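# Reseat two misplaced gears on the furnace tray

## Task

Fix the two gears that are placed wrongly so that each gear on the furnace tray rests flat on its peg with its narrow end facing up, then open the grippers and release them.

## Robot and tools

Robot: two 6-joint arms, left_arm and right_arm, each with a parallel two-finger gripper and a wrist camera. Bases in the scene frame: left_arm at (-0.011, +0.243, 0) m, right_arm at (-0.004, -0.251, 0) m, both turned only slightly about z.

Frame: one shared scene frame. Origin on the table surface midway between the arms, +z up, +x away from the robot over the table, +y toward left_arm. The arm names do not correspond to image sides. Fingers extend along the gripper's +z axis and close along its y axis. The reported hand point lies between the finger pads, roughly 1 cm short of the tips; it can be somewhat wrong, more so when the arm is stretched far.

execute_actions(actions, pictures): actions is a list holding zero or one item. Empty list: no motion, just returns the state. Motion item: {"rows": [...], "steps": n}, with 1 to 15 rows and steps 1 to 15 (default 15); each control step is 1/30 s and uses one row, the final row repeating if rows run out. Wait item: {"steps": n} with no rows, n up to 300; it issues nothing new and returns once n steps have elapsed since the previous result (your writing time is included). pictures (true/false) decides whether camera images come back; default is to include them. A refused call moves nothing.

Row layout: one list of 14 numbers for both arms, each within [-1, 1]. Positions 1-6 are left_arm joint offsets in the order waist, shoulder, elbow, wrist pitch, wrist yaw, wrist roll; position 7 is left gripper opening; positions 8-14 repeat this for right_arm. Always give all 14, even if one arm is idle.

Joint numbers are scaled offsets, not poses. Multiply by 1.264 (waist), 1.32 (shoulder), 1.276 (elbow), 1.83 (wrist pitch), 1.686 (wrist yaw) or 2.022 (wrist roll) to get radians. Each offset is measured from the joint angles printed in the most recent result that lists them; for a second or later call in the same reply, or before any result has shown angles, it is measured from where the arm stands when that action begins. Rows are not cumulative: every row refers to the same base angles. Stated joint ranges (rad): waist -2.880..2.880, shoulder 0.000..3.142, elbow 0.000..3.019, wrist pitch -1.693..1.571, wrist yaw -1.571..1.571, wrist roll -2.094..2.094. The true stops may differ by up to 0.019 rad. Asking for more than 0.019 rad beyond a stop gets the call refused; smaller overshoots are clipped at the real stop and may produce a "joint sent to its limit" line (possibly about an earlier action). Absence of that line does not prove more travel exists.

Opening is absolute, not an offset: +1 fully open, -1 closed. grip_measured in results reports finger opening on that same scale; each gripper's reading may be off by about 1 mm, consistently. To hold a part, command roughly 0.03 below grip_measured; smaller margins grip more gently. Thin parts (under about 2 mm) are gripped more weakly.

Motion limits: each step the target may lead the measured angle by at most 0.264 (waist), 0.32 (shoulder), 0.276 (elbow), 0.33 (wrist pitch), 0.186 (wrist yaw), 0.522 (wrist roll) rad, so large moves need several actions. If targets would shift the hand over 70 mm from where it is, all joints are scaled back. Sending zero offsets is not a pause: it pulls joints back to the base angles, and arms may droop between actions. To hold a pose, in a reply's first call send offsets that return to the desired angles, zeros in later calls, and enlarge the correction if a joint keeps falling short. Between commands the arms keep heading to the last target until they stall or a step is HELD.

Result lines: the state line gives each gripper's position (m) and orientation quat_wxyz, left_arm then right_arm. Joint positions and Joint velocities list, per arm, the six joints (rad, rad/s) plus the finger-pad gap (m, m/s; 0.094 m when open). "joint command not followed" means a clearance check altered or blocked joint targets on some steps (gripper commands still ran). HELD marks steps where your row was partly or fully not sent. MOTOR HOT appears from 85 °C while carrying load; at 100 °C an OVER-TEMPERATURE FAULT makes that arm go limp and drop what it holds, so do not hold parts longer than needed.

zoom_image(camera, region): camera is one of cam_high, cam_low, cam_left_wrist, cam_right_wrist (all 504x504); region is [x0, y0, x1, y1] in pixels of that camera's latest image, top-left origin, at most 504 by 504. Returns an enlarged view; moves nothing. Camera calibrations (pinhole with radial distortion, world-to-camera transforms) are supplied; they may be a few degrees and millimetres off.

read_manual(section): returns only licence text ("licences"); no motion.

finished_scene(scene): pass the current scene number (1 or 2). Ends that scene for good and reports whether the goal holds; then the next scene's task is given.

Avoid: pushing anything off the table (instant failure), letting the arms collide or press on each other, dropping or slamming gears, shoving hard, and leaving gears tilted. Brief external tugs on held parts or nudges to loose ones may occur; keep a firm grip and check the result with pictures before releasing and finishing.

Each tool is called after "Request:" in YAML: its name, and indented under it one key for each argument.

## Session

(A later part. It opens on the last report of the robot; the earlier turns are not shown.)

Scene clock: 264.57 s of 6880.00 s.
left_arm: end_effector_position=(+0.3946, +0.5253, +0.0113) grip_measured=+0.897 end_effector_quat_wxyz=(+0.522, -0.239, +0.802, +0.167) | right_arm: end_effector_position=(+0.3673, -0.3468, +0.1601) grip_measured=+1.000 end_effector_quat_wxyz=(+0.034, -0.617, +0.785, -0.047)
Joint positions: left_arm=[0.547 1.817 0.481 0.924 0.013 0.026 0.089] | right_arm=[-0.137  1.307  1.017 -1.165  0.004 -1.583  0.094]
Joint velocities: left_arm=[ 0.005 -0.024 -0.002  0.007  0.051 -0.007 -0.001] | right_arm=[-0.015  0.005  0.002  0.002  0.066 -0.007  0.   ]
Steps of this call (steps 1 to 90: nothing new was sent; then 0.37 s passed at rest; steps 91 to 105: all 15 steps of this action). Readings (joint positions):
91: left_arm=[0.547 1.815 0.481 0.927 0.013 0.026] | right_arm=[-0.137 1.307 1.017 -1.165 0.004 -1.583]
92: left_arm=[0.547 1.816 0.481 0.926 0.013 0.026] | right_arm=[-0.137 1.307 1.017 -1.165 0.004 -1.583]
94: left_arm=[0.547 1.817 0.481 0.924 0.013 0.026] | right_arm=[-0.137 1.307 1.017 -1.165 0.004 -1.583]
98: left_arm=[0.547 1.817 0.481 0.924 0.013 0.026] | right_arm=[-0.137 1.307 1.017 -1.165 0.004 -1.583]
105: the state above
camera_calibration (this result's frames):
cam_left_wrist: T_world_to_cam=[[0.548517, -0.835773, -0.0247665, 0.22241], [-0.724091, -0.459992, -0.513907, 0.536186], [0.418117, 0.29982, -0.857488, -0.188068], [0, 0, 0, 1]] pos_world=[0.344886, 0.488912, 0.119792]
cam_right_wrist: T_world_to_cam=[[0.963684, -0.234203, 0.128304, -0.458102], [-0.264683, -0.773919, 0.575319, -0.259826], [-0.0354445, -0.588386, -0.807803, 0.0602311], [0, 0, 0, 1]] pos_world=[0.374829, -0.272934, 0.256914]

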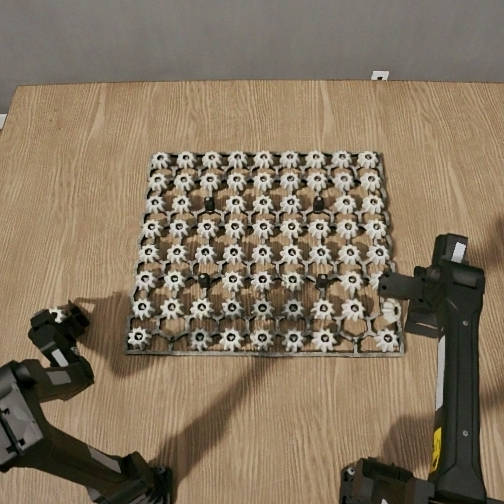

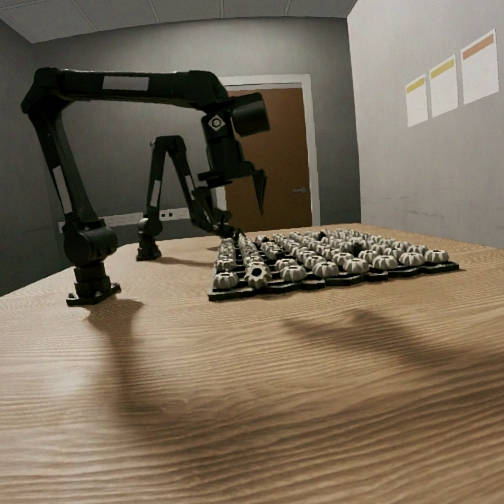

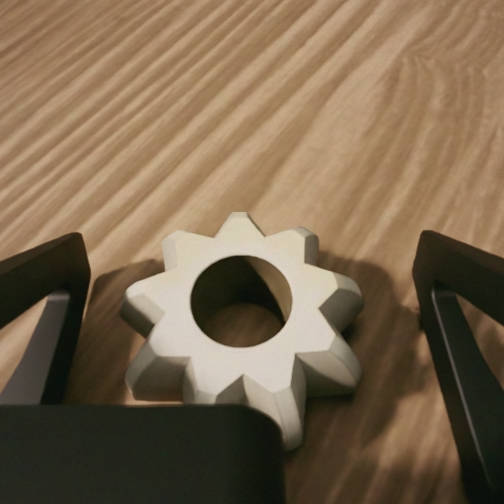

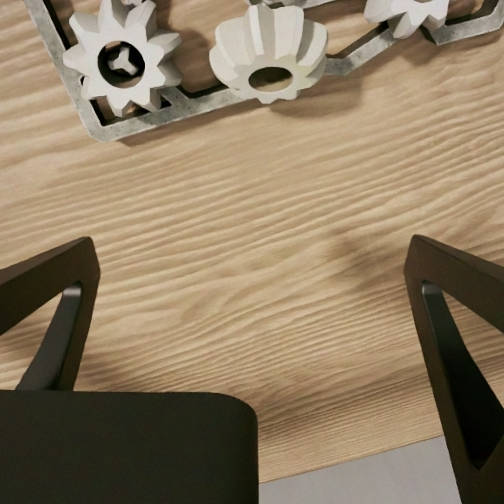

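Request:
execute_actions:
  actions: []

Scene clock: 277.37 s of 6880.00 s.
left_arm: end_effector_position=(+0.3946, +0.5253, +0.0113) grip_measured=+0.897 end_effector_quat_wxyz=(+0.522, -0.239, +0.802, +0.167) | right_arm: end_effector_position=(+0.3673, -0.3468, +0.1601) grip_measured=+1.000 end_effector_quat_wxyz=(+0.034, -0.617, +0.785, -0.047)
Joint positions: left_arm=[0.547 1.817 0.481 0.924 0.013 0.026 0.089] | right_arm=[-0.137  1.307  1.017 -1.165  0.004 -1.583  0.094]
Joint velocities: left_arm=[-0.005  0.005 -0.012 -0.012 -0.066 -0.066 -0.001] | right_arm=[-0.015  0.005  0.007 -0.012  0.051 -0.066  0.   ]
Steps of this call (steps 1 to 15: the robot went on to your last target; steps 16 to 90: nothing new was sent; then 9.80 s passed at rest). Readings (joint positions):
1: left_arm=[0.547 1.817 0.481 0.924 0.013 0.026] | right_arm=[-0.137 1.307 1.017 -1.165 0.004 -1.583]
2: left_arm=[0.547 1.817 0.481 0.924 0.013 0.026] | right_arm=[-0.137 1.307 1.017 -1.165 0.004 -1.583]
4: left_arm=[0.547 1.817 0.481 0.924 0.013 0.026] | right_arm=[-0.137 1.307 1.017 -1.165 0.004 -1.583]
8: left_arm=[0.547 1.817 0.481 0.924 0.013 0.026] | right_arm=[-0.137 1.307 1.017 -1.165 0.004 -1.583]
90: the state above
All arms were judged still, so your last target was given up. Only a new action makes them travel on or press farther. Fingers that are still opening or closing keep moving.
camera_calibration (this result's frames):
cam_left_wrist: T_world_to_cam=[[0.548517, -0.835773, -0.0247665, 0.22241], [-0.724091, -0.459992, -0.513907, 0.536186], [0.418117, 0.29982, -0.857488, -0.188068], [0, 0, 0, 1]] pos_world=[0.344886, 0.488912, 0.119792]
cam_right_wrist: T_world_to_cam=[[0.963684, -0.234203, 0.128304, -0.458102], [-0.264683, -0.773919, 0.575319, -0.259826], [-0.0354445, -0.588386, -0.807803, 0.0602311], [0, 0, 0, 1]] pos_world=[0.374829, -0.272934, 0.256914]

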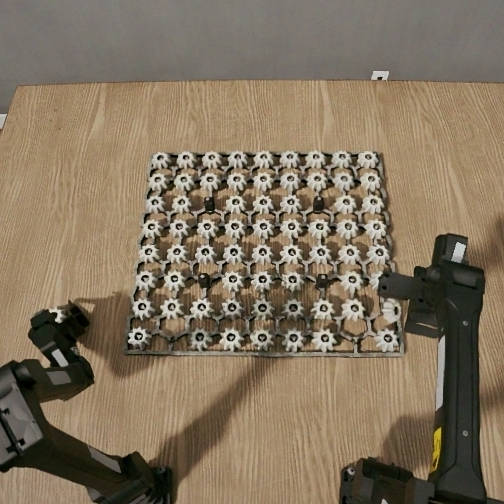

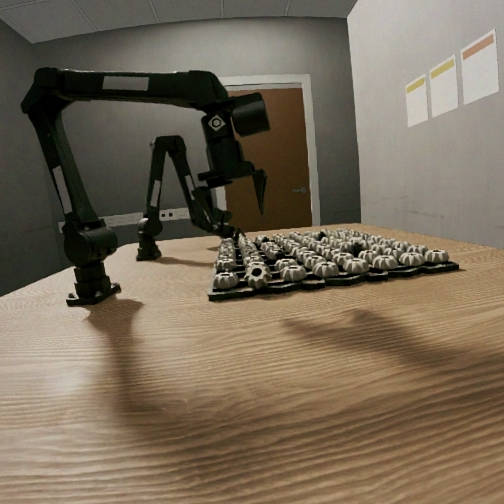

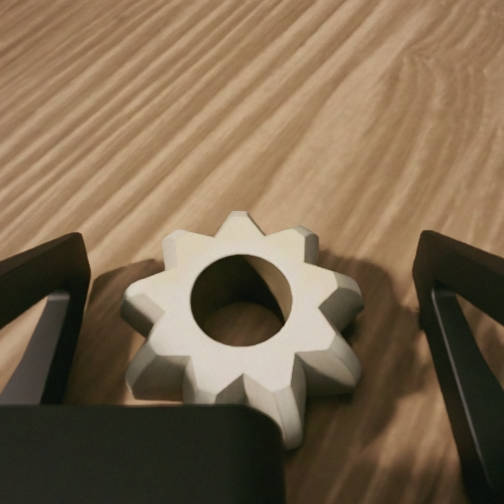

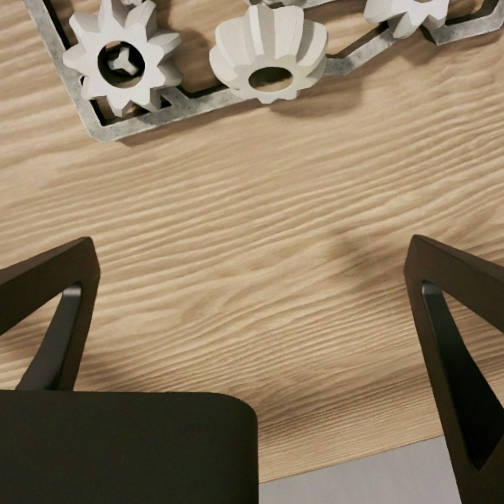

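Request:
execute_actions:
  actions:
    - {"rows":[[0,-0.08,0.05,0,0,0,0.9,0,0,0,0,0,0,1],[0,-0.15,0.15,0,0,0,0.9,0,0,0,0,0,0,1],[0,-0.2,0.25,-0.1,0,0,0.9,0,0,0,0,0,0,1],[0,-0.2,0.35,-0.2,0,0,0.9,0,0,0,0,0,0,1],[0,-0.2,0.45,-0.35,0,0,0.9,0,0,0,0,0,0,1],[0,-0.2,0.55,-0.5,0,0,0.9,0,0,0,0,0,0,1],[0,-0.2,0.64,-0.7,0,0,0.9,0,0,0,0,0,0,1],[0,-0.2,0.64,-0.9,0,0,0.9,0,0,0,0,0,0,1]]}
  pictures: false

Request:
execute_actions:
  actions:
    - {"steps":30}
  pictures: false

Scene clock: 289.30 s of 6880.00 s.
left_arm: end_effector_position=(+0.4910, +0.5933, +0.1495) grip_measured=+0.897 end_effector_quat_wxyz=(+0.508, -0.242, +0.810, +0.163) | right_arm: end_effector_position=(+0.3673, -0.3468, +0.1601) grip_measured=+1.000 end_effector_quat_wxyz=(+0.034, -0.617, +0.785, -0.047)
Joint positions: left_arm=[0.547 1.605 0.887 0.273 0.013 0.026 0.089] | right_arm=[-0.137  1.307  1.017 -1.165  0.004 -1.583  0.094]
Joint velocities: left_arm=[-0.005 -0.132  1.194 -1.858  0.022 -0.051  0.001] | right_arm=[ 0.005 -0.005  0.002  0.002  0.051  0.007  0.   ]
Steps of this call (steps 1 to 90: nothing new was sent; then 8.43 s passed at rest; steps 91 to 105: all 15 steps of this action). Readings (joint positions):
91: left_arm=[0.547 1.811 0.483 0.923 0.013 0.026] | right_arm=[-0.137 1.307 1.017 -1.165 0.004 -1.583]
92: left_arm=[0.547 1.801 0.486 0.920 0.013 0.026] | right_arm=[-0.137 1.307 1.017 -1.165 0.004 -1.583]
94: left_arm=[0.547 1.765 0.513 0.873 0.013 0.026] | right_arm=[-0.137 1.307 1.017 -1.165 0.004 -1.583]
98: left_arm=[0.547 1.681 0.623 0.676 0.013 0.026] | right_arm=[-0.137 1.307 1.017 -1.165 0.004 -1.583]
105: the state above

Scene clock: 290.30 s of 6880.00 s.
left_arm: end_effector_position=(+0.4672, +0.5765, +0.1971) grip_measured=+0.897 end_effector_quat_wxyz=(+0.270, -0.276, +0.919, +0.083) | right_arm: end_effector_position=(+0.3673, -0.3468, +0.1601) grip_measured=+1.000 end_effector_quat_wxyz=(+0.034, -0.617, +0.785, -0.047)
Joint positions: left_arm=[ 0.547  1.553  1.27  -0.716  0.013  0.026  0.089] | right_arm=[-0.137  1.307  1.017 -1.165  0.004 -1.583  0.094]
Joint velocities: left_arm=[-0.015 -0.005  0.007  0.002 -0.022  0.037 -0.001] | right_arm=[-0.005 -0.015  0.017 -0.012 -0.022  0.007  0.   ]
Steps of this call (steps 1 to 30: the robot went on to your last target). Readings (joint positions):
1: left_arm=[0.547 1.601 0.928 0.211 0.013 0.026] | right_arm=[-0.137 1.307 1.017 -1.165 0.004 -1.583]
2: left_arm=[0.547 1.599 0.969 0.147 0.013 0.026] | right_arm=[-0.137 1.307 1.017 -1.165 0.004 -1.583]
4: left_arm=[0.547 1.598 1.052 0.021 0.013 0.026] | right_arm=[-0.137 1.307 1.017 -1.165 0.004 -1.583]
8: left_arm=[0.547 1.592 1.220 -0.338 0.013 0.026] | right_arm=[-0.137 1.307 1.017 -1.165 0.004 -1.583]
30: the state above

Request:
execute_actions:
  actions:
    - {"rows":[[0,0,0.02,-0.12,0,0,0.9,0,0,0,0,0,0,1],[0,0.05,0.02,-0.242,0,0,0.9,0,0,0,0,0,0,1],[0,0.105,0.02,-0.242,0,0,0.9,0,0,0,0,0,0,1]]}

Scene clock: 294.37 s of 6880.00 s.
left_arm: end_effector_position=(+0.3860, +0.5193, +0.0836) grip_measured=+0.897 end_effector_quat_wxyz=(-0.011, -0.290, +0.957, -0.010) | right_arm: end_effector_position=(+0.3673, -0.3468, +0.1601) grip_measured=+1.000 end_effector_quat_wxyz=(+0.034, -0.617, +0.785, -0.047)
Joint positions: left_arm=[ 0.547  1.722  1.275 -1.151  0.013  0.026  0.089] | right_arm=[-0.137  1.307  1.017 -1.165  0.004 -1.583  0.094]
Joint velocities: left_arm=[-0.024 -0.083  0.007 -0.012 -0.007  0.066  0.   ] | right_arm=[-0.005 -0.005 -0.007 -0.002 -0.066  0.022  0.   ]
Steps of this call (steps 1 to 15: the robot went on to your last target; steps 16 to 90: nothing new was sent; then 0.57 s passed at rest; steps 91 to 105: all 15 steps of this action). Readings (joint positions):
91: left_arm=[0.547 1.553 1.273 -0.750 0.013 0.026] | right_arm=[-0.137 1.307 1.017 -1.165 0.004 -1.583]
92: left_arm=[0.547 1.556 1.279 -0.838 0.013 0.026] | right_arm=[-0.137 1.307 1.017 -1.165 0.004 -1.583]
94: left_arm=[0.547 1.576 1.283 -1.014 0.013 0.026] | right_arm=[-0.137 1.307 1.017 -1.165 0.004 -1.583]
98: left_arm=[0.547 1.680 1.282 -1.138 0.013 0.026] | right_arm=[-0.137 1.307 1.017 -1.165 0.004 -1.583]
105: the state above
camera_calibration (this result's frames):
cam_left_wrist: T_world_to_cam=[[0.546681, -0.837066, 0.0214372, 0.221372], [-0.675575, -0.425798, 0.60191, 0.434636], [-0.49471, -0.343535, -0.798276, 0.560796], [0, 0, 0, 1]] pos_world=[0.450041, 0.563024, 0.181313]
cam_right_wrist: T_world_to_cam=[[0.963684, -0.234203, 0.128304, -0.458102], [-0.264683, -0.773919, 0.575319, -0.259826], [-0.0354445, -0.588386, -0.807803, 0.0602311], [0, 0, 0, 1]] pos_world=[0.374829, -0.272934, 0.256914]

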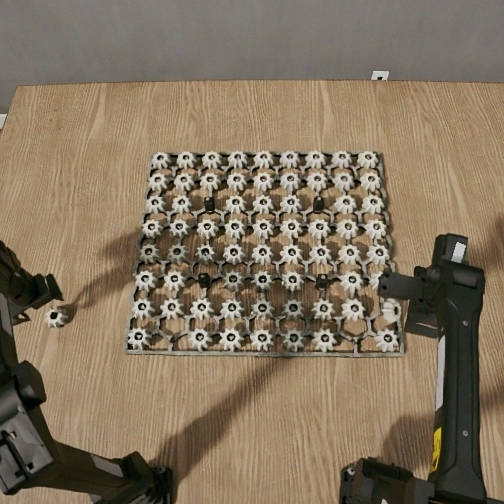

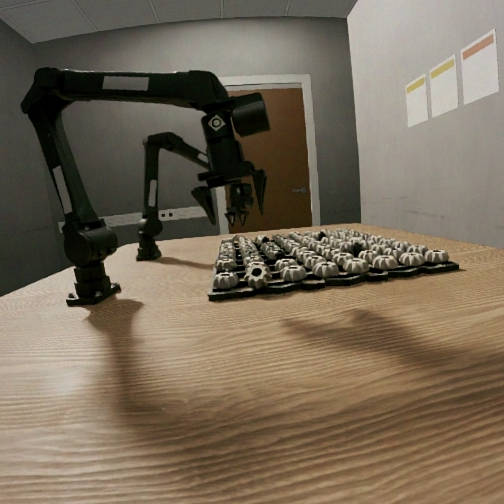

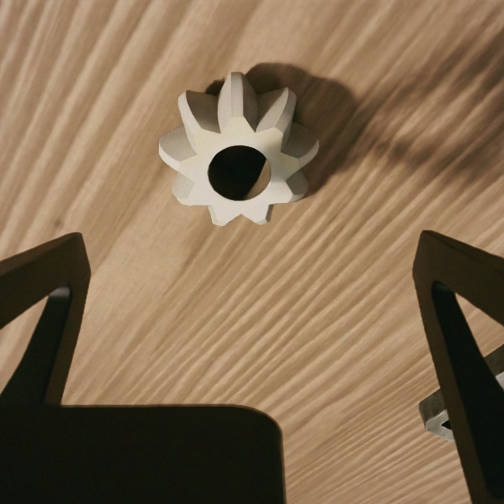

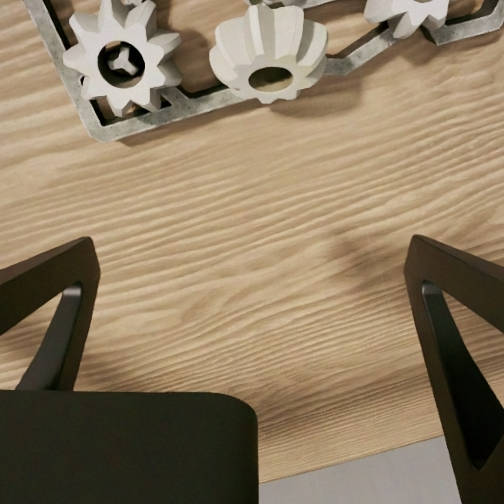

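Request:
execute_actions:
  actions:
    - {"rows":[[0,0.025,-0.035,0.05,0,0,0.9,0,0,0,0,0,0,1],[0,0.053,-0.075,0.097,0,0,0.9,0,0,0,0,0,0,1]]}

Scene clock: 303.90 s of 6880.00 s.
left_arm: end_effector_position=(+0.3757, +0.5112, +0.0113) grip_measured=+0.897 end_effector_quat_wxyz=(-0.021, -0.288, +0.957, -0.012) | right_arm: end_effector_position=(+0.3673, -0.3468, +0.1601) grip_measured=+1.000 end_effector_quat_wxyz=(+0.034, -0.617, +0.785, -0.047)
Joint positions: left_arm=[ 0.545  1.802  1.167 -0.983  0.01   0.026  0.089] | right_arm=[-0.137  1.307  1.017 -1.165  0.004 -1.583  0.094]
Joint velocities: left_arm=[ 0.005 -0.024 -0.007  0.022  0.051 -0.022  0.   ] | right_arm=[-0.005 -0.005  0.002 -0.012  0.051 -0.022  0.   ]
Steps of this call (steps 1 to 15: the robot went on to your last target; steps 16 to 90: nothing new was sent; then 6.03 s passed at rest; steps 91 to 105: all 15 steps of this action). Readings (joint positions):
91: left_arm=[0.547 1.717 1.269 -1.137 0.013 0.026] | right_arm=[-0.137 1.307 1.017 -1.165 0.004 -1.583]
92: left_arm=[0.547 1.718 1.253 -1.094 0.013 0.026] | right_arm=[-0.137 1.307 1.017 -1.165 0.004 -1.583]
94: left_arm=[0.547 1.733 1.215 -1.018 0.013 0.026] | right_arm=[-0.137 1.307 1.017 -1.165 0.004 -1.583]
98: left_arm=[0.547 1.794 1.172 -0.989 0.013 0.026] | right_arm=[-0.137 1.307 1.017 -1.165 0.004 -1.583]
105: the state above
camera_calibration (this result's frames):
cam_left_wrist: T_world_to_cam=[[0.544718, -0.838393, 0.0194739, 0.223279], [-0.666112, -0.418443, 0.617414, 0.460229], [-0.509487, -0.349289, -0.786397, 0.503616], [0, 0, 0, 1]] pos_world=[0.441526, 0.555683, 0.107542]
cam_right_wrist: T_world_to_cam=[[0.963684, -0.234203, 0.128304, -0.458102], [-0.264683, -0.773919, 0.575319, -0.259826], [-0.0354445, -0.588386, -0.807803, 0.0602311], [0, 0, 0, 1]] pos_world=[0.374829, -0.272934, 0.256914]

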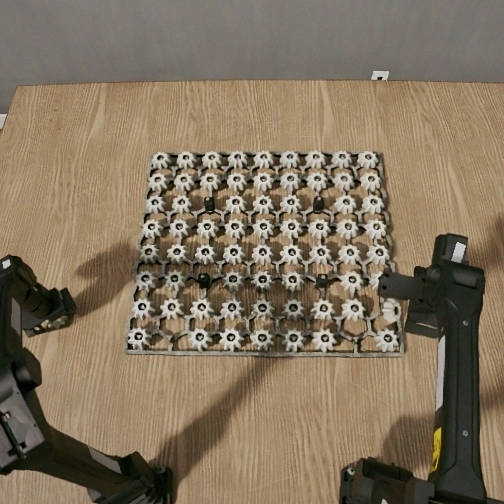

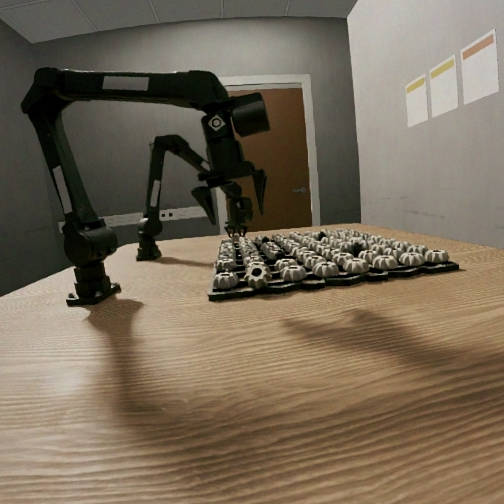

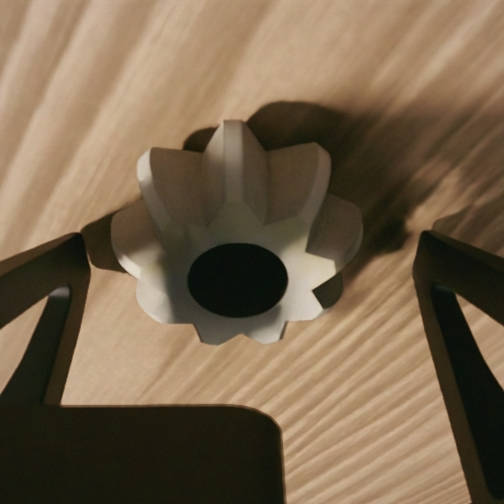

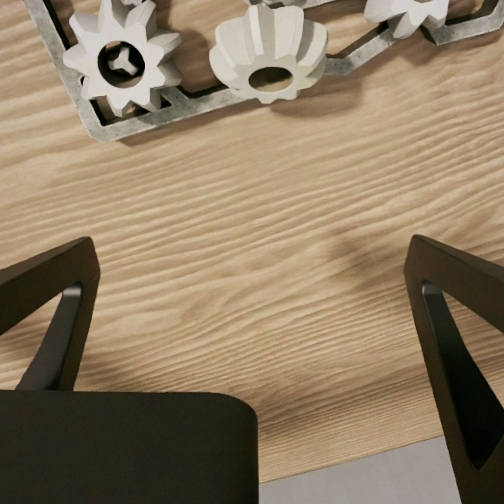

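Request:
execute_actions:
  actions:
    - {"rows":[[0,-0.003,0.01,0.025,0,0,0.9,0,0,0,0,0,0,1],[0,-0.003,0.01,0.025,0,0,0.9,0,0,0,0,0,0,1],[0,-0.003,0.01,0.025,0,0,0.9,0,0,0,0,0,0,1],[0,-0.003,0.01,0.025,0,0,0.9,0,0,0,0,0,0,1],[0,-0.003,0.01,0.025,0,0,0.5,0,0,0,0,0,0,1],[0,-0.003,0.01,0.025,0,0,0.5,0,0,0,0,0,0,1],[0,-0.003,0.01,0.025,0,0,0.15,0,0,0,0,0,0,1]]}

Scene clock: 308.73 s of 6880.00 s.
left_arm: end_effector_position=(+0.3826, +0.5164, +0.0111) grip_measured=+0.203 end_effector_quat_wxyz=(-0.004, -0.289, +0.957, -0.006) | right_arm: end_effector_position=(+0.3673, -0.3468, +0.1601) grip_measured=+1.000 end_effector_quat_wxyz=(+0.034, -0.617, +0.785, -0.047)
Joint positions: left_arm=[ 0.545  1.802  1.167 -0.948  0.009  0.026  0.057] | right_arm=[-0.137  1.307  1.017 -1.165  0.004 -1.583  0.094]
Joint velocities: left_arm=[-0.015  0.005 -0.007  0.007 -0.022  0.022  0.   ] | right_arm=[-0.005 -0.015 -0.002  0.002  0.037 -0.022  0.   ]
Steps of this call (steps 1 to 15: the robot went on to your last target; steps 16 to 90: nothing new was sent; then 1.33 s passed at rest; steps 91 to 105: all 15 steps of this action). Readings (joint positions):
91: left_arm=[0.545 1.802 1.167 -0.977 0.010 0.026] | right_arm=[-0.137 1.307 1.017 -1.165 0.004 -1.583]
92: left_arm=[0.545 1.802 1.167 -0.967 0.010 0.026] | right_arm=[-0.137 1.307 1.017 -1.165 0.004 -1.583]
94: left_arm=[0.545 1.802 1.167 -0.954 0.010 0.026] | right_arm=[-0.137 1.307 1.017 -1.165 0.004 -1.583]
98: left_arm=[0.545 1.802 1.167 -0.948 0.010 0.026] | right_arm=[-0.137 1.307 1.017 -1.165 0.004 -1.583]
105: the state above
camera_calibration (this result's frames):
cam_left_wrist: T_world_to_cam=[[0.544497, -0.838581, 0.0174555, 0.224108], [-0.683033, -0.431228, 0.589498, 0.480541], [-0.486815, -0.332902, -0.807581, 0.491834], [0, 0, 0, 1]] pos_world=[0.445632, 0.558888, 0.110006]
cam_right_wrist: T_world_to_cam=[[0.963684, -0.234203, 0.128304, -0.458102], [-0.264683, -0.773919, 0.575319, -0.259826], [-0.0354445, -0.588386, -0.807803, 0.0602311], [0, 0, 0, 1]] pos_world=[0.374829, -0.272934, 0.256914]

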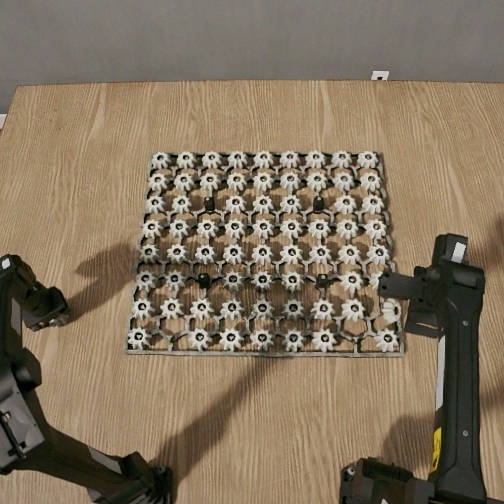

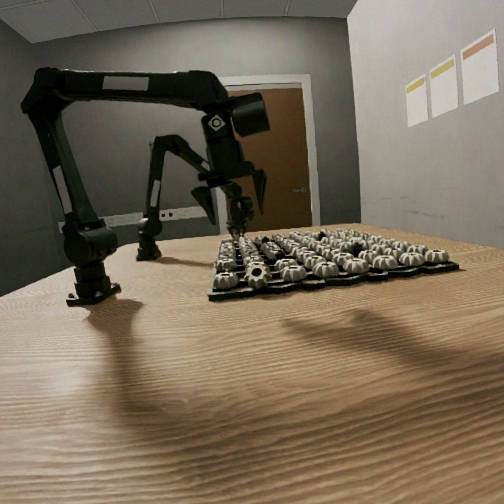

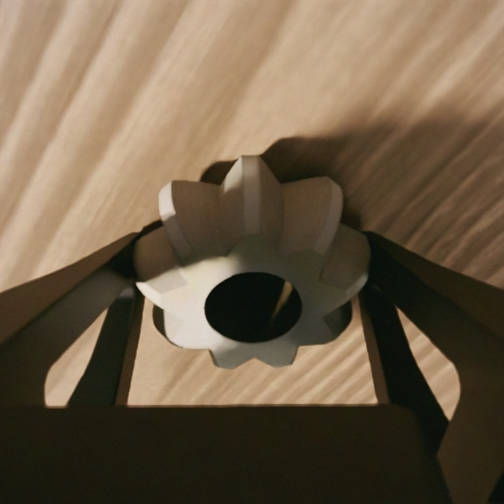

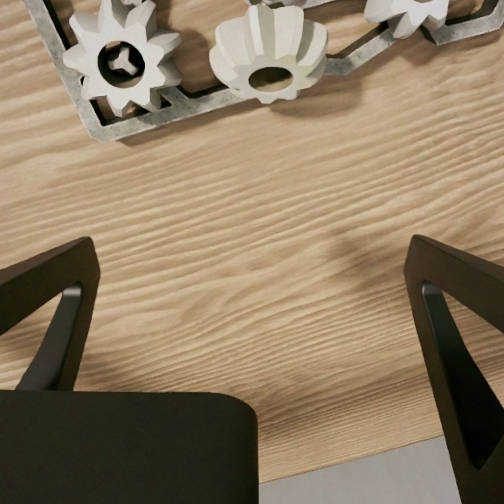

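Request:
execute_actions:
  actions:
    - {"rows":[[0,-0.03,0.05,-0.05,0,0,0.15,0,0,0,0,0,0,1],[0,-0.07,0.11,-0.12,0,0,0.15,0,0,0,0,0,0,1]]}
  pictures: false

Scene clock: 314.33 s of 6880.00 s.
left_arm: end_effector_position=(+0.3779, +0.5132, +0.0709) grip_measured=+0.203 end_effector_quat_wxyz=(-0.030, -0.289, +0.957, -0.015) | right_arm: end_effector_position=(+0.3673, -0.3468, +0.1601) grip_measured=+1.000 end_effector_quat_wxyz=(+0.034, -0.617, +0.785, -0.047)
Joint positions: left_arm=[ 0.545  1.736  1.255 -1.155  0.009  0.026  0.057] | right_arm=[-0.137  1.307  1.017 -1.165  0.004 -1.583  0.094]
Joint velocities: left_arm=[-0.005  0.005 -0.002  0.012 -0.11   0.037  0.   ] | right_arm=[-0.005  0.005  0.002  0.007 -0.022 -0.051  0.   ]
Steps of this call (steps 1 to 15: the robot went on to your last target; steps 16 to 90: nothing new was sent; then 2.10 s passed at rest; steps 91 to 105: all 15 steps of this action). Readings (joint positions):
91: left_arm=[0.545 1.802 1.170 -0.960 0.009 0.026] | right_arm=[-0.137 1.307 1.017 -1.165 0.004 -1.583]
92: left_arm=[0.545 1.802 1.178 -0.998 0.009 0.026] | right_arm=[-0.137 1.307 1.017 -1.165 0.004 -1.583]
94: left_arm=[0.545 1.796 1.195 -1.083 0.009 0.026] | right_arm=[-0.137 1.307 1.017 -1.165 0.004 -1.583]
98: left_arm=[0.545 1.766 1.222 -1.149 0.009 0.026] | right_arm=[-0.137 1.307 1.017 -1.165 0.004 -1.583]
105: the state above

Request:
execute_actions:
  actions:
    - {"rows":[[0,-0.1,-0.03,0,0,0,0.15,0,0,0,0,0,0,1],[-0.05,-0.18,-0.1,0,0,0.05,0.15,0,0,0,0,0,0,1],[-0.15,-0.26,-0.17,0,0,0.1,0.15,0,0,0,0,0,0,1],[-0.25,-0.33,-0.23,0,0,0.15,0.15,0,0,0,0,0,0,1],[-0.35,-0.33,-0.285,0,0,0.2,0.15,0,0,0,0,0,0,1],[-0.45,-0.33,-0.285,0,0,0.25,0.15,0,0,0,0,0,0,1],[-0.56,-0.33,-0.285,0,0,0.297,0.15,0,0,0,0,0,0,1]]}
  pictures: false

Request:
execute_actions:
  actions:
    - {"steps":25}

Scene clock: 321.00 s of 6880.00 s.
left_arm: end_effector_position=(+0.3263, +0.2377, +0.1034) grip_measured=+0.203 end_effector_quat_wxyz=(-0.010, +0.245, +0.969, -0.007) | right_arm: end_effector_position=(+0.3673, -0.3468, +0.1601) grip_measured=+1.000 end_effector_quat_wxyz=(+0.034, -0.617, +0.785, -0.047)
Joint positions: left_arm=[-0.076  1.333  0.885 -1.146  0.008  0.486  0.057] | right_arm=[-0.137  1.307  1.017 -1.165  0.004 -1.583  0.094]
Joint velocities: left_arm=[-2.027 -0.181  0.002 -0.022  0.11   0.813 -0.001] | right_arm=[ 0.005  0.005 -0.002 -0.012  0.022 -0.037  0.   ]
Steps of this call (steps 1 to 15: the robot went on to your last target; steps 16 to 90: nothing new was sent; then 3.17 s passed at rest; steps 91 to 105: all 15 steps of this action). Readings (joint positions):
91: left_arm=[0.545 1.730 1.249 -1.155 0.009 0.026] | right_arm=[-0.137 1.307 1.017 -1.165 0.004 -1.583]
92: left_arm=[0.542 1.711 1.226 -1.146 0.008 0.037] | right_arm=[-0.137 1.307 1.017 -1.165 0.004 -1.583]
94: left_arm=[0.519 1.644 1.151 -1.141 0.003 0.071] | right_arm=[-0.137 1.307 1.017 -1.165 0.004 -1.583]
98: left_arm=[0.379 1.487 0.987 -1.142 0.002 0.223] | right_arm=[-0.137 1.307 1.017 -1.165 0.004 -1.583]
105: the state above

Scene clock: 321.83 s of 6880.00 s.
left_arm: end_effector_position=(+0.3218, +0.2092, +0.1040) grip_measured=+0.203 end_effector_quat_wxyz=(-0.009, +0.346, +0.938, -0.007) | right_arm: end_effector_position=(+0.3673, -0.3468, +0.1601) grip_measured=+1.000 end_effector_quat_wxyz=(+0.034, -0.617, +0.785, -0.047)
Joint positions: left_arm=[-0.161  1.323  0.877 -1.146  0.01   0.614  0.057] | right_arm=[-0.137  1.307  1.017 -1.165  0.004 -1.583  0.094]
Joint velocities: left_arm=[-0.005 -0.005 -0.012 -0.002 -0.022 -0.066 -0.   ] | right_arm=[-0.015  0.005 -0.002 -0.002 -0.022  0.066  0.   ]
Steps of this call (steps 1 to 25: the robot went on to your last target). Readings (joint positions):
1: left_arm=[-0.136 1.328 0.885 -1.146 0.014 0.512] | right_arm=[-0.137 1.307 1.017 -1.165 0.004 -1.583]
2: left_arm=[-0.180 1.325 0.885 -1.146 0.020 0.534] | right_arm=[-0.137 1.307 1.017 -1.165 0.004 -1.583]
4: left_arm=[-0.214 1.323 0.883 -1.146 0.022 0.565] | right_arm=[-0.137 1.307 1.017 -1.165 0.004 -1.583]
8: left_arm=[-0.179 1.323 0.878 -1.146 0.012 0.594] | right_arm=[-0.137 1.307 1.017 -1.165 0.004 -1.583]
25: the state above
camera_calibration (this result's frames):
cam_left_wrist: T_world_to_cam=[[-0.657051, -0.753348, 0.0273936, 0.365728], [-0.598456, 0.543365, 0.588732, 0.0206876], [-0.458405, 0.370433, -0.807864, 0.278761], [0, 0, 0, 1]] pos_world=[0.380468, 0.161017, 0.203003]
cam_right_wrist: T_world_to_cam=[[0.963684, -0.234203, 0.128304, -0.458102], [-0.264683, -0.773919, 0.575319, -0.259826], [-0.0354445, -0.588386, -0.807803, 0.0602311], [0, 0, 0, 1]] pos_world=[0.374829, -0.272934, 0.256914]

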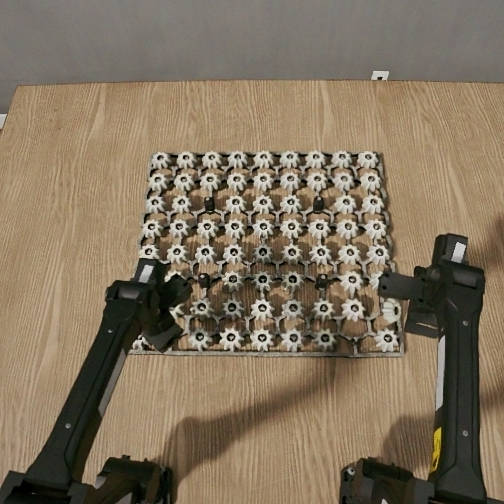

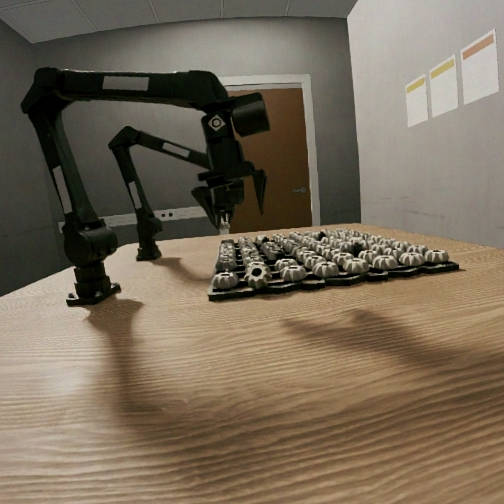

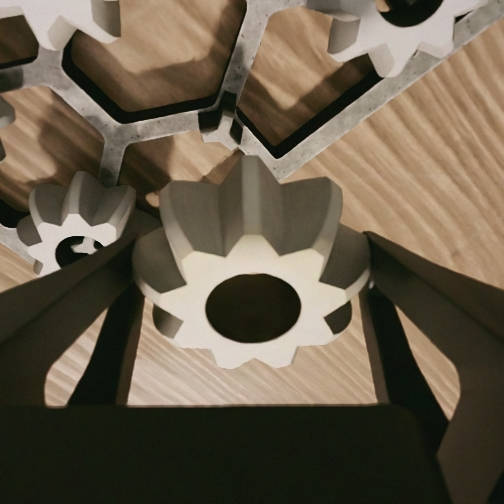

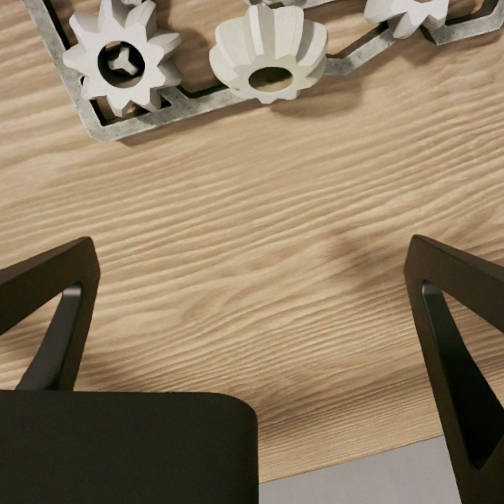

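Request:
execute_actions:
  actions:
    - {"rows":[[0,0.04,-0.02,0.045,0,0,0.15,0,0,0,0,0,0,1],[0,0.075,-0.042,0.09,0,0,0.15,0,0,0,0,0,0,1]]}

Scene clock: 327.87 s of 6880.00 s.
left_arm: end_effector_position=(+0.3242, +0.2090, +0.0439) grip_measured=+0.203 end_effector_quat_wxyz=(-0.023, +0.346, +0.938, -0.011) | right_arm: end_effector_position=(+0.3673, -0.3468, +0.1601) grip_measured=+1.000 end_effector_quat_wxyz=(+0.034, -0.617, +0.785, -0.047)
Joint positions: left_arm=[-0.161  1.442  0.811 -0.99   0.01   0.614  0.057] | right_arm=[-0.137  1.307  1.017 -1.165  0.004 -1.583  0.094]
Joint velocities: left_arm=[-0.015 -0.005  0.007 -0.017  0.022 -0.022 -0.001] | right_arm=[-0.005 -0.005 -0.012 -0.007  0.007  0.022  0.   ]
Steps of this call (steps 1 to 15: the robot went on to your last target; steps 16 to 90: nothing new was sent; then 2.53 s passed at rest; steps 91 to 105: all 15 steps of this action). Readings (joint positions):
91: left_arm=[-0.161 1.325 0.873 -1.135 0.010 0.614] | right_arm=[-0.137 1.307 1.017 -1.165 0.004 -1.583]
92: left_arm=[-0.161 1.333 0.863 -1.100 0.010 0.614] | right_arm=[-0.137 1.307 1.017 -1.165 0.004 -1.583]
94: left_arm=[-0.161 1.370 0.840 -1.025 0.010 0.614] | right_arm=[-0.137 1.307 1.017 -1.165 0.004 -1.583]
98: left_arm=[-0.161 1.443 0.811 -0.993 0.010 0.614] | right_arm=[-0.137 1.307 1.017 -1.165 0.004 -1.583]
105: the state above
camera_calibration (this result's frames):
cam_left_wrist: T_world_to_cam=[[-0.65627, -0.753198, 0.0447505, 0.367744], [-0.580528, 0.541926, 0.607704, 0.0512956], [-0.481973, 0.372839, -0.792902, 0.237885], [0, 0, 0, 1]] pos_world=[0.385772, 0.160493, 0.14099]
cam_right_wrist: T_world_to_cam=[[0.963684, -0.234203, 0.128304, -0.458102], [-0.264683, -0.773919, 0.575319, -0.259826], [-0.0354445, -0.588386, -0.807803, 0.0602311], [0, 0, 0, 1]] pos_world=[0.374829, -0.272934, 0.256914]

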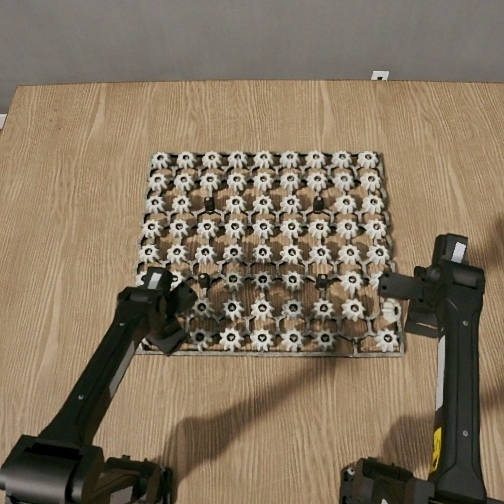

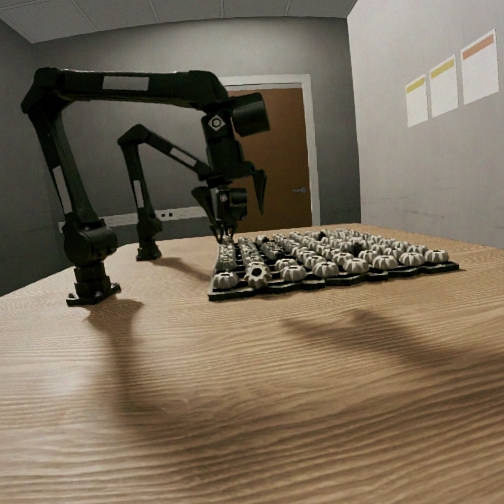

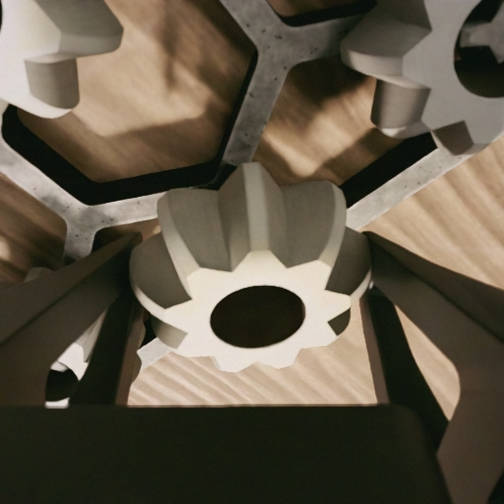

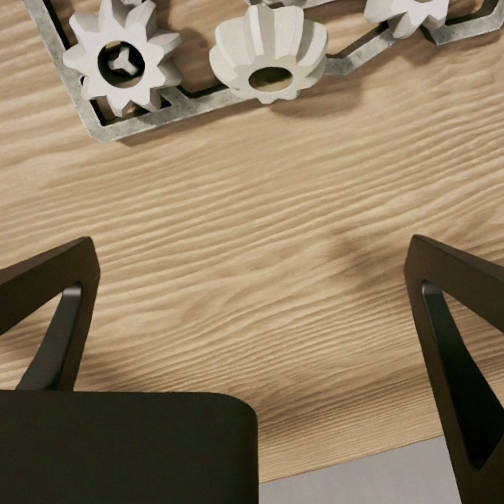

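Request:
execute_actions:
  actions:
    - {"rows":[[0,0,0.008,0.022,0,0,0.15,0,0,0,0,0,0,1],[0,0,0.008,0.022,0,0,0.15,0,0,0,0,0,0,1],[0,0,0.008,0.022,0,0,0.15,0,0,0,0,0,0,1],[0,0,0.008,0.022,0,0,0.15,0,0,0,0,0,0,1],[0,0,0.008,0.022,0,0,0.15,0,0,0,0,0,0,1],[0,0,0.008,0.022,0,0,0.15,0,0,0,0,0,0,1],[0,0.015,0,0.032,0,0,0.15,0,0,0,0,0,0,1],[0,0.028,-0.006,0.042,0,0,0.15,0,0,0,0,0,0,1]]}

Scene clock: 333.03 s of 6880.00 s.
left_arm: end_effector_position=(+0.3301, +0.2095, +0.0256) grip_measured=+0.203 end_effector_quat_wxyz=(-0.018, +0.347, +0.938, -0.007) | right_arm: end_effector_position=(+0.3673, -0.3468, +0.1601) grip_measured=+1.000 end_effector_quat_wxyz=(+0.034, -0.617, +0.785, -0.047)
Joint positions: left_arm=[-0.161  1.484  0.797 -0.921  0.004  0.614  0.057] | right_arm=[-0.137  1.307  1.017 -1.165  0.004 -1.583  0.094]
Joint velocities: left_arm=[-0.015 -0.015 -0.002  0.002 -0.037  0.051  0.   ] | right_arm=[-0.015 -0.015 -0.002  0.007  0.022  0.007  0.   ]
Steps of this call (steps 1 to 15: the robot went on to your last target; steps 16 to 90: nothing new was sent; then 1.67 s passed at rest; steps 91 to 105: all 15 steps of this action). Readings (joint positions):
91: left_arm=[-0.161 1.442 0.811 -0.986 0.010 0.614] | right_arm=[-0.137 1.307 1.017 -1.165 0.004 -1.583]
92: left_arm=[-0.161 1.442 0.811 -0.979 0.010 0.614] | right_arm=[-0.137 1.307 1.017 -1.165 0.004 -1.583]
94: left_arm=[-0.161 1.444 0.810 -0.966 0.010 0.614] | right_arm=[-0.137 1.307 1.017 -1.165 0.004 -1.583]
98: left_arm=[-0.161 1.448 0.807 -0.949 0.010 0.614] | right_arm=[-0.137 1.307 1.017 -1.165 0.004 -1.583]
105: the state above
camera_calibration (this result's frames):
cam_left_wrist: T_world_to_cam=[[-0.656976, -0.753212, 0.0324629, 0.37337], [-0.588315, 0.539123, 0.602687, 0.0688748], [-0.471452, 0.376853, -0.797317, 0.221833], [0, 0, 0, 1]] pos_world=[0.390399, 0.160497, 0.123241]
cam_right_wrist: T_world_to_cam=[[0.963684, -0.234203, 0.128304, -0.458102], [-0.264683, -0.773919, 0.575319, -0.259826], [-0.0354445, -0.588386, -0.807803, 0.0602311], [0, 0, 0, 1]] pos_world=[0.374829, -0.272934, 0.256914]

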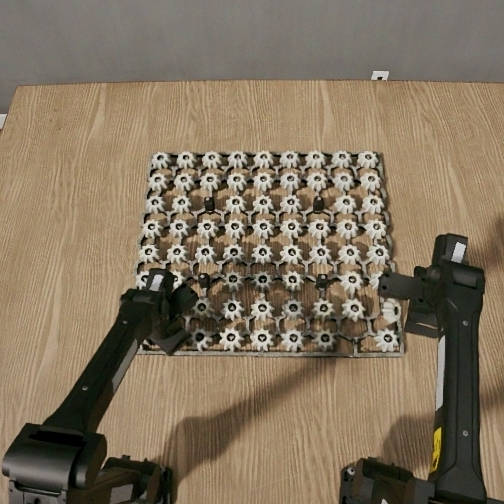

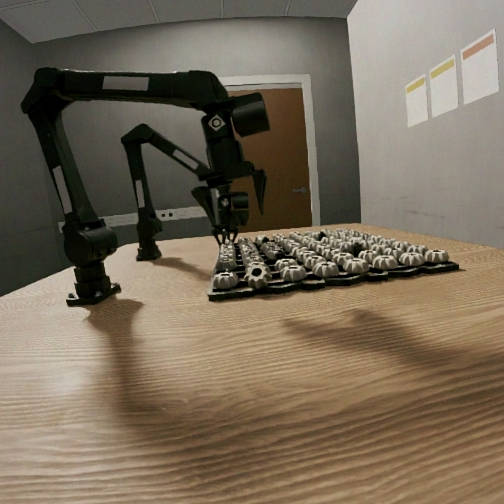

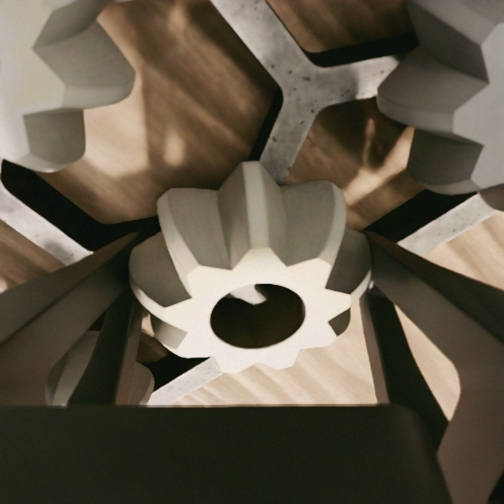

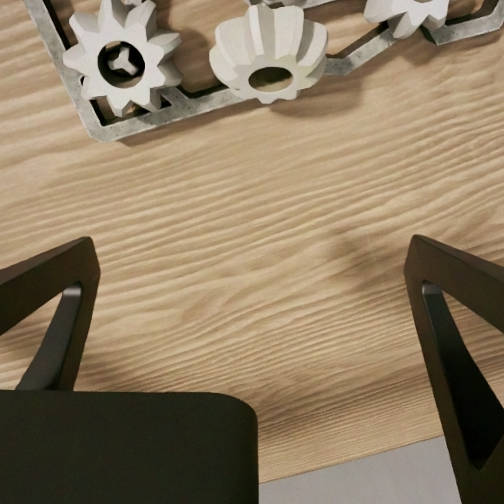

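Lug is entering the hole. Lower a little more, then release.

Request:
execute_actions:
  actions:
    - {"rows":[[0,0.008,0,0.008,0,0,0.15,0,0,0,0,0,0,1],[0,0.016,-0.003,0.016,0,0,0.15,0,0,0,0,0,0,1],[0,0.016,-0.003,0.016,0,0,0.15,0,0,0,0,0,0,1],[0,0.016,-0.003,0.016,0,0,0.15,0,0,0,0,0,0,1],[0,0.016,-0.003,0.016,0,0,0.15,0,0,0,0,0,0,1],[0,0.016,-0.003,0.016,0,0,0.15,0,0,0,0,0,0,1],[0,0.016,-0.003,0.016,0,0,0.15,0,0,0,0,0,0,1],[0,0.016,-0.003,0.016,0,0,0.65,0,0,0,0,0,0,1]]}

Scene clock: 337.37 s of 6880.00 s.
left_arm: end_effector_position=(+0.3324, +0.2093, +0.0245) grip_measured=+0.647 end_effector_quat_wxyz=(-0.013, +0.347, +0.938, -0.005) | right_arm: end_effector_position=(+0.3673, -0.3468, +0.1601) grip_measured=+1.000 end_effector_quat_wxyz=(+0.034, -0.617, +0.785, -0.047)
Joint positions: left_arm=[-0.161  1.485  0.795 -0.907  0.004  0.614  0.077] | right_arm=[-0.137  1.307  1.017 -1.165  0.004 -1.583  0.094]
Joint velocities: left_arm=[ 0.005  0.005 -0.002  0.002  0.051 -0.007 -0.001] | right_arm=[-0.005 -0.005 -0.012  0.002  0.007 -0.037  0.   ]
Steps of this call (steps 1 to 15: the robot went on to your last target; steps 16 to 90: nothing new was sent; then 0.83 s passed at rest; steps 91 to 105: all 15 steps of this action). Readings (joint positions):
91: left_arm=[-0.161 1.484 0.796 -0.920 0.003 0.614] | right_arm=[-0.137 1.307 1.017 -1.165 0.004 -1.583]
92: left_arm=[-0.161 1.485 0.795 -0.917 0.003 0.614] | right_arm=[-0.137 1.307 1.017 -1.165 0.004 -1.583]
94: left_arm=[-0.161 1.485 0.795 -0.915 0.004 0.614] | right_arm=[-0.137 1.307 1.017 -1.165 0.004 -1.583]
98: left_arm=[-0.161 1.485 0.795 -0.914 0.004 0.614] | right_arm=[-0.137 1.307 1.017 -1.165 0.004 -1.583]
105: the state above
camera_calibration (this result's frames):
cam_left_wrist: T_world_to_cam=[[-0.657279, -0.753183, 0.0264533, 0.37498], [-0.594461, 0.539703, 0.596101, 0.0731026], [-0.46325, 0.376079, -0.802474, 0.21963], [0, 0, 0, 1]] pos_world=[0.391667, 0.160377, 0.122751]
cam_right_wrist: T_world_to_cam=[[0.963684, -0.234203, 0.128304, -0.458102], [-0.264683, -0.773919, 0.575319, -0.259826], [-0.0354445, -0.588386, -0.807803, 0.0602311], [0, 0, 0, 1]] pos_world=[0.374829, -0.272934, 0.256914]

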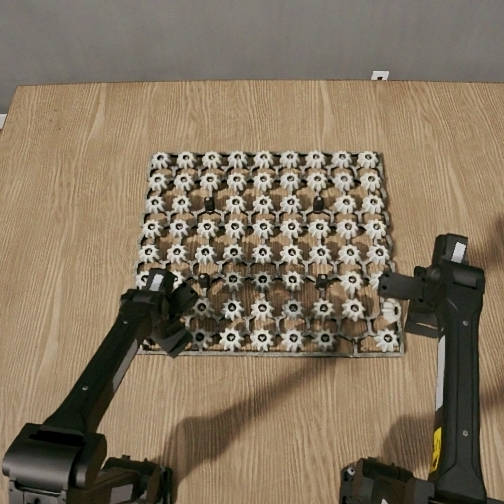

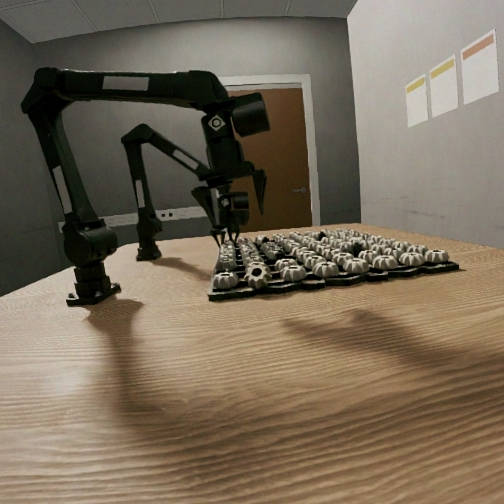

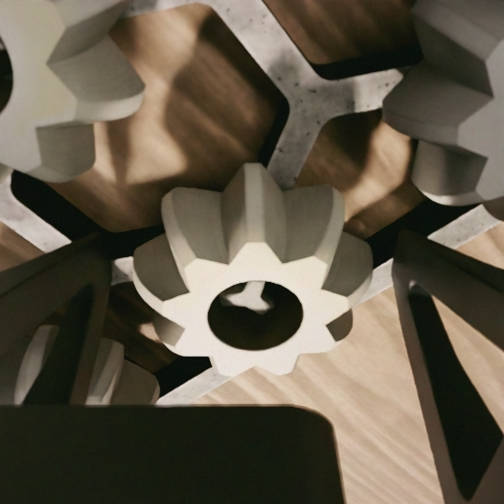

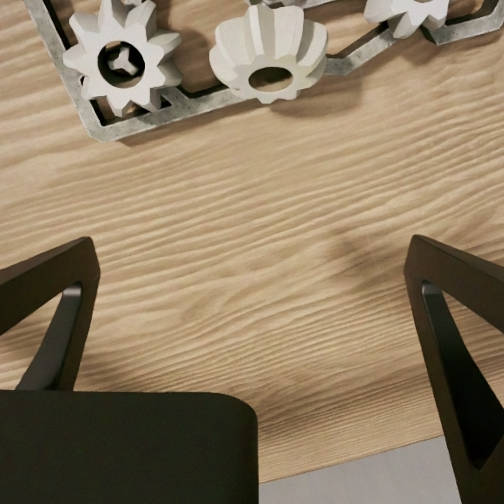

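Request:
execute_actions:
  actions:
    - {"rows":[[0,-0.04,0.03,-0.05,0,0,0.65,0,0,0,0.1,0,0,0.7],[0,-0.09,0.06,-0.11,0,0,0.65,0,0,0,0.2,0,0,0.7],[0,-0.15,0.08,-0.16,0,0,0.65,0,0,0,0.3,0,0,0.7],[0.1,-0.2,0.08,-0.16,0,0,0.65,0,0,0,0.4,0,0,0.7],[0.25,-0.25,0.08,-0.16,0,0,0.65,0,0,0,0.45,0,0,0.7],[0.45,-0.25,0.08,-0.16,0,0,0.65,0,0,0,0.45,0,0,0.7]]}

Scene clock: 349.87 s of 6880.00 s.
left_arm: end_effector_position=(+0.2711, +0.3879, +0.1459) grip_measured=+0.647 end_effector_quat_wxyz=(+0.037, +0.068, +0.997, +0.022) | right_arm: end_effector_position=(+0.5265, -0.3875, +0.2534) grip_measured=+0.701 end_effector_quat_wxyz=(+0.268, -0.554, +0.705, -0.352)
Joint positions: left_arm=[ 0.41   1.156  0.854 -1.183  0.001  0.614  0.077] | right_arm=[-0.137  1.302  1.008 -0.36   0.004 -1.583  0.08 ]
Joint velocities: left_arm=[ 1.04  -0.073  0.134 -0.071  0.007  0.007 -0.   ] | right_arm=[-0.005 -0.015  0.007  0.007 -0.037 -0.037 -0.001]
Steps of this call (steps 1 to 15: the robot went on to your last target; steps 16 to 90: nothing new was sent; then 9.00 s passed at rest; steps 91 to 105: all 15 steps of this action). Readings (joint positions):
91: left_arm=[-0.161 1.483 0.797 -0.920 0.004 0.614] | right_arm=[-0.137 1.307 1.015 -1.138 0.004 -1.583]
92: left_arm=[-0.161 1.475 0.801 -0.963 0.004 0.614] | right_arm=[-0.137 1.306 1.010 -1.060 0.004 -1.583]
94: left_arm=[-0.155 1.429 0.805 -1.065 0.003 0.614] | right_arm=[-0.137 1.308 1.008 -0.853 0.004 -1.583]
98: left_arm=[-0.014 1.281 0.811 -1.136 0.006 0.614] | right_arm=[-0.137 1.308 1.008 -0.464 0.004 -1.583]
105: the state above
camera_calibration (this result's frames):
cam_left_wrist: T_world_to_cam=[[-0.145009, -0.988541, -0.0419429, 0.428413], [-0.847196, 0.102154, 0.521367, 0.117061], [-0.511108, 0.111137, -0.852301, 0.344538], [0, 0, 0, 1]] pos_world=[0.337393, 0.373254, 0.250588]
cam_right_wrist: T_world_to_cam=[[0.581996, -0.136517, 0.80165, -0.564881], [-0.646052, -0.676314, 0.353859, -0.00812482], [0.49386, -0.723852, -0.481809, -0.296573], [0, 0, 0, 1]] pos_world=[0.469975, -0.297286, 0.312821]

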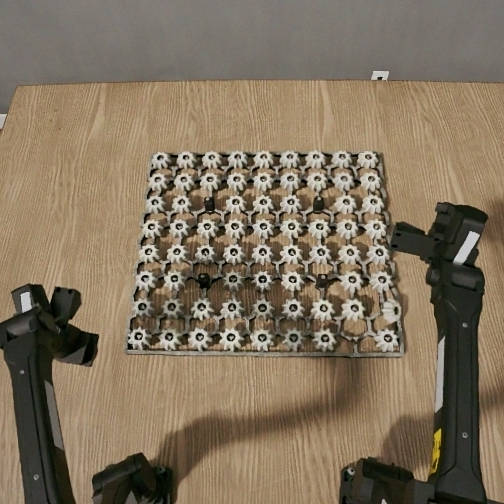

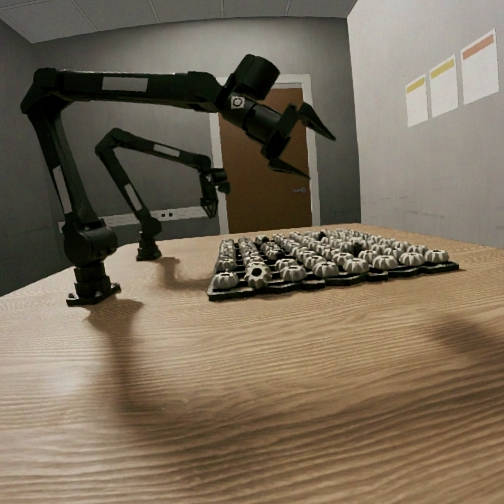

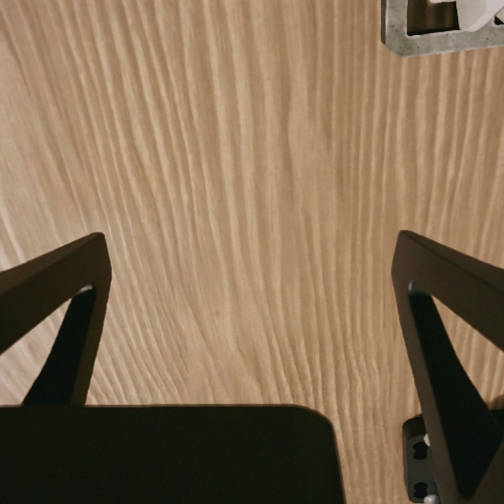

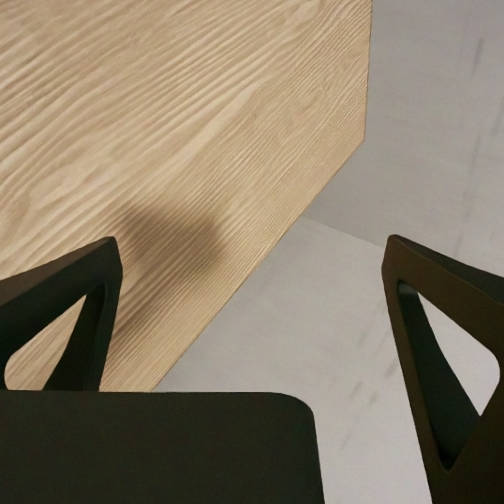

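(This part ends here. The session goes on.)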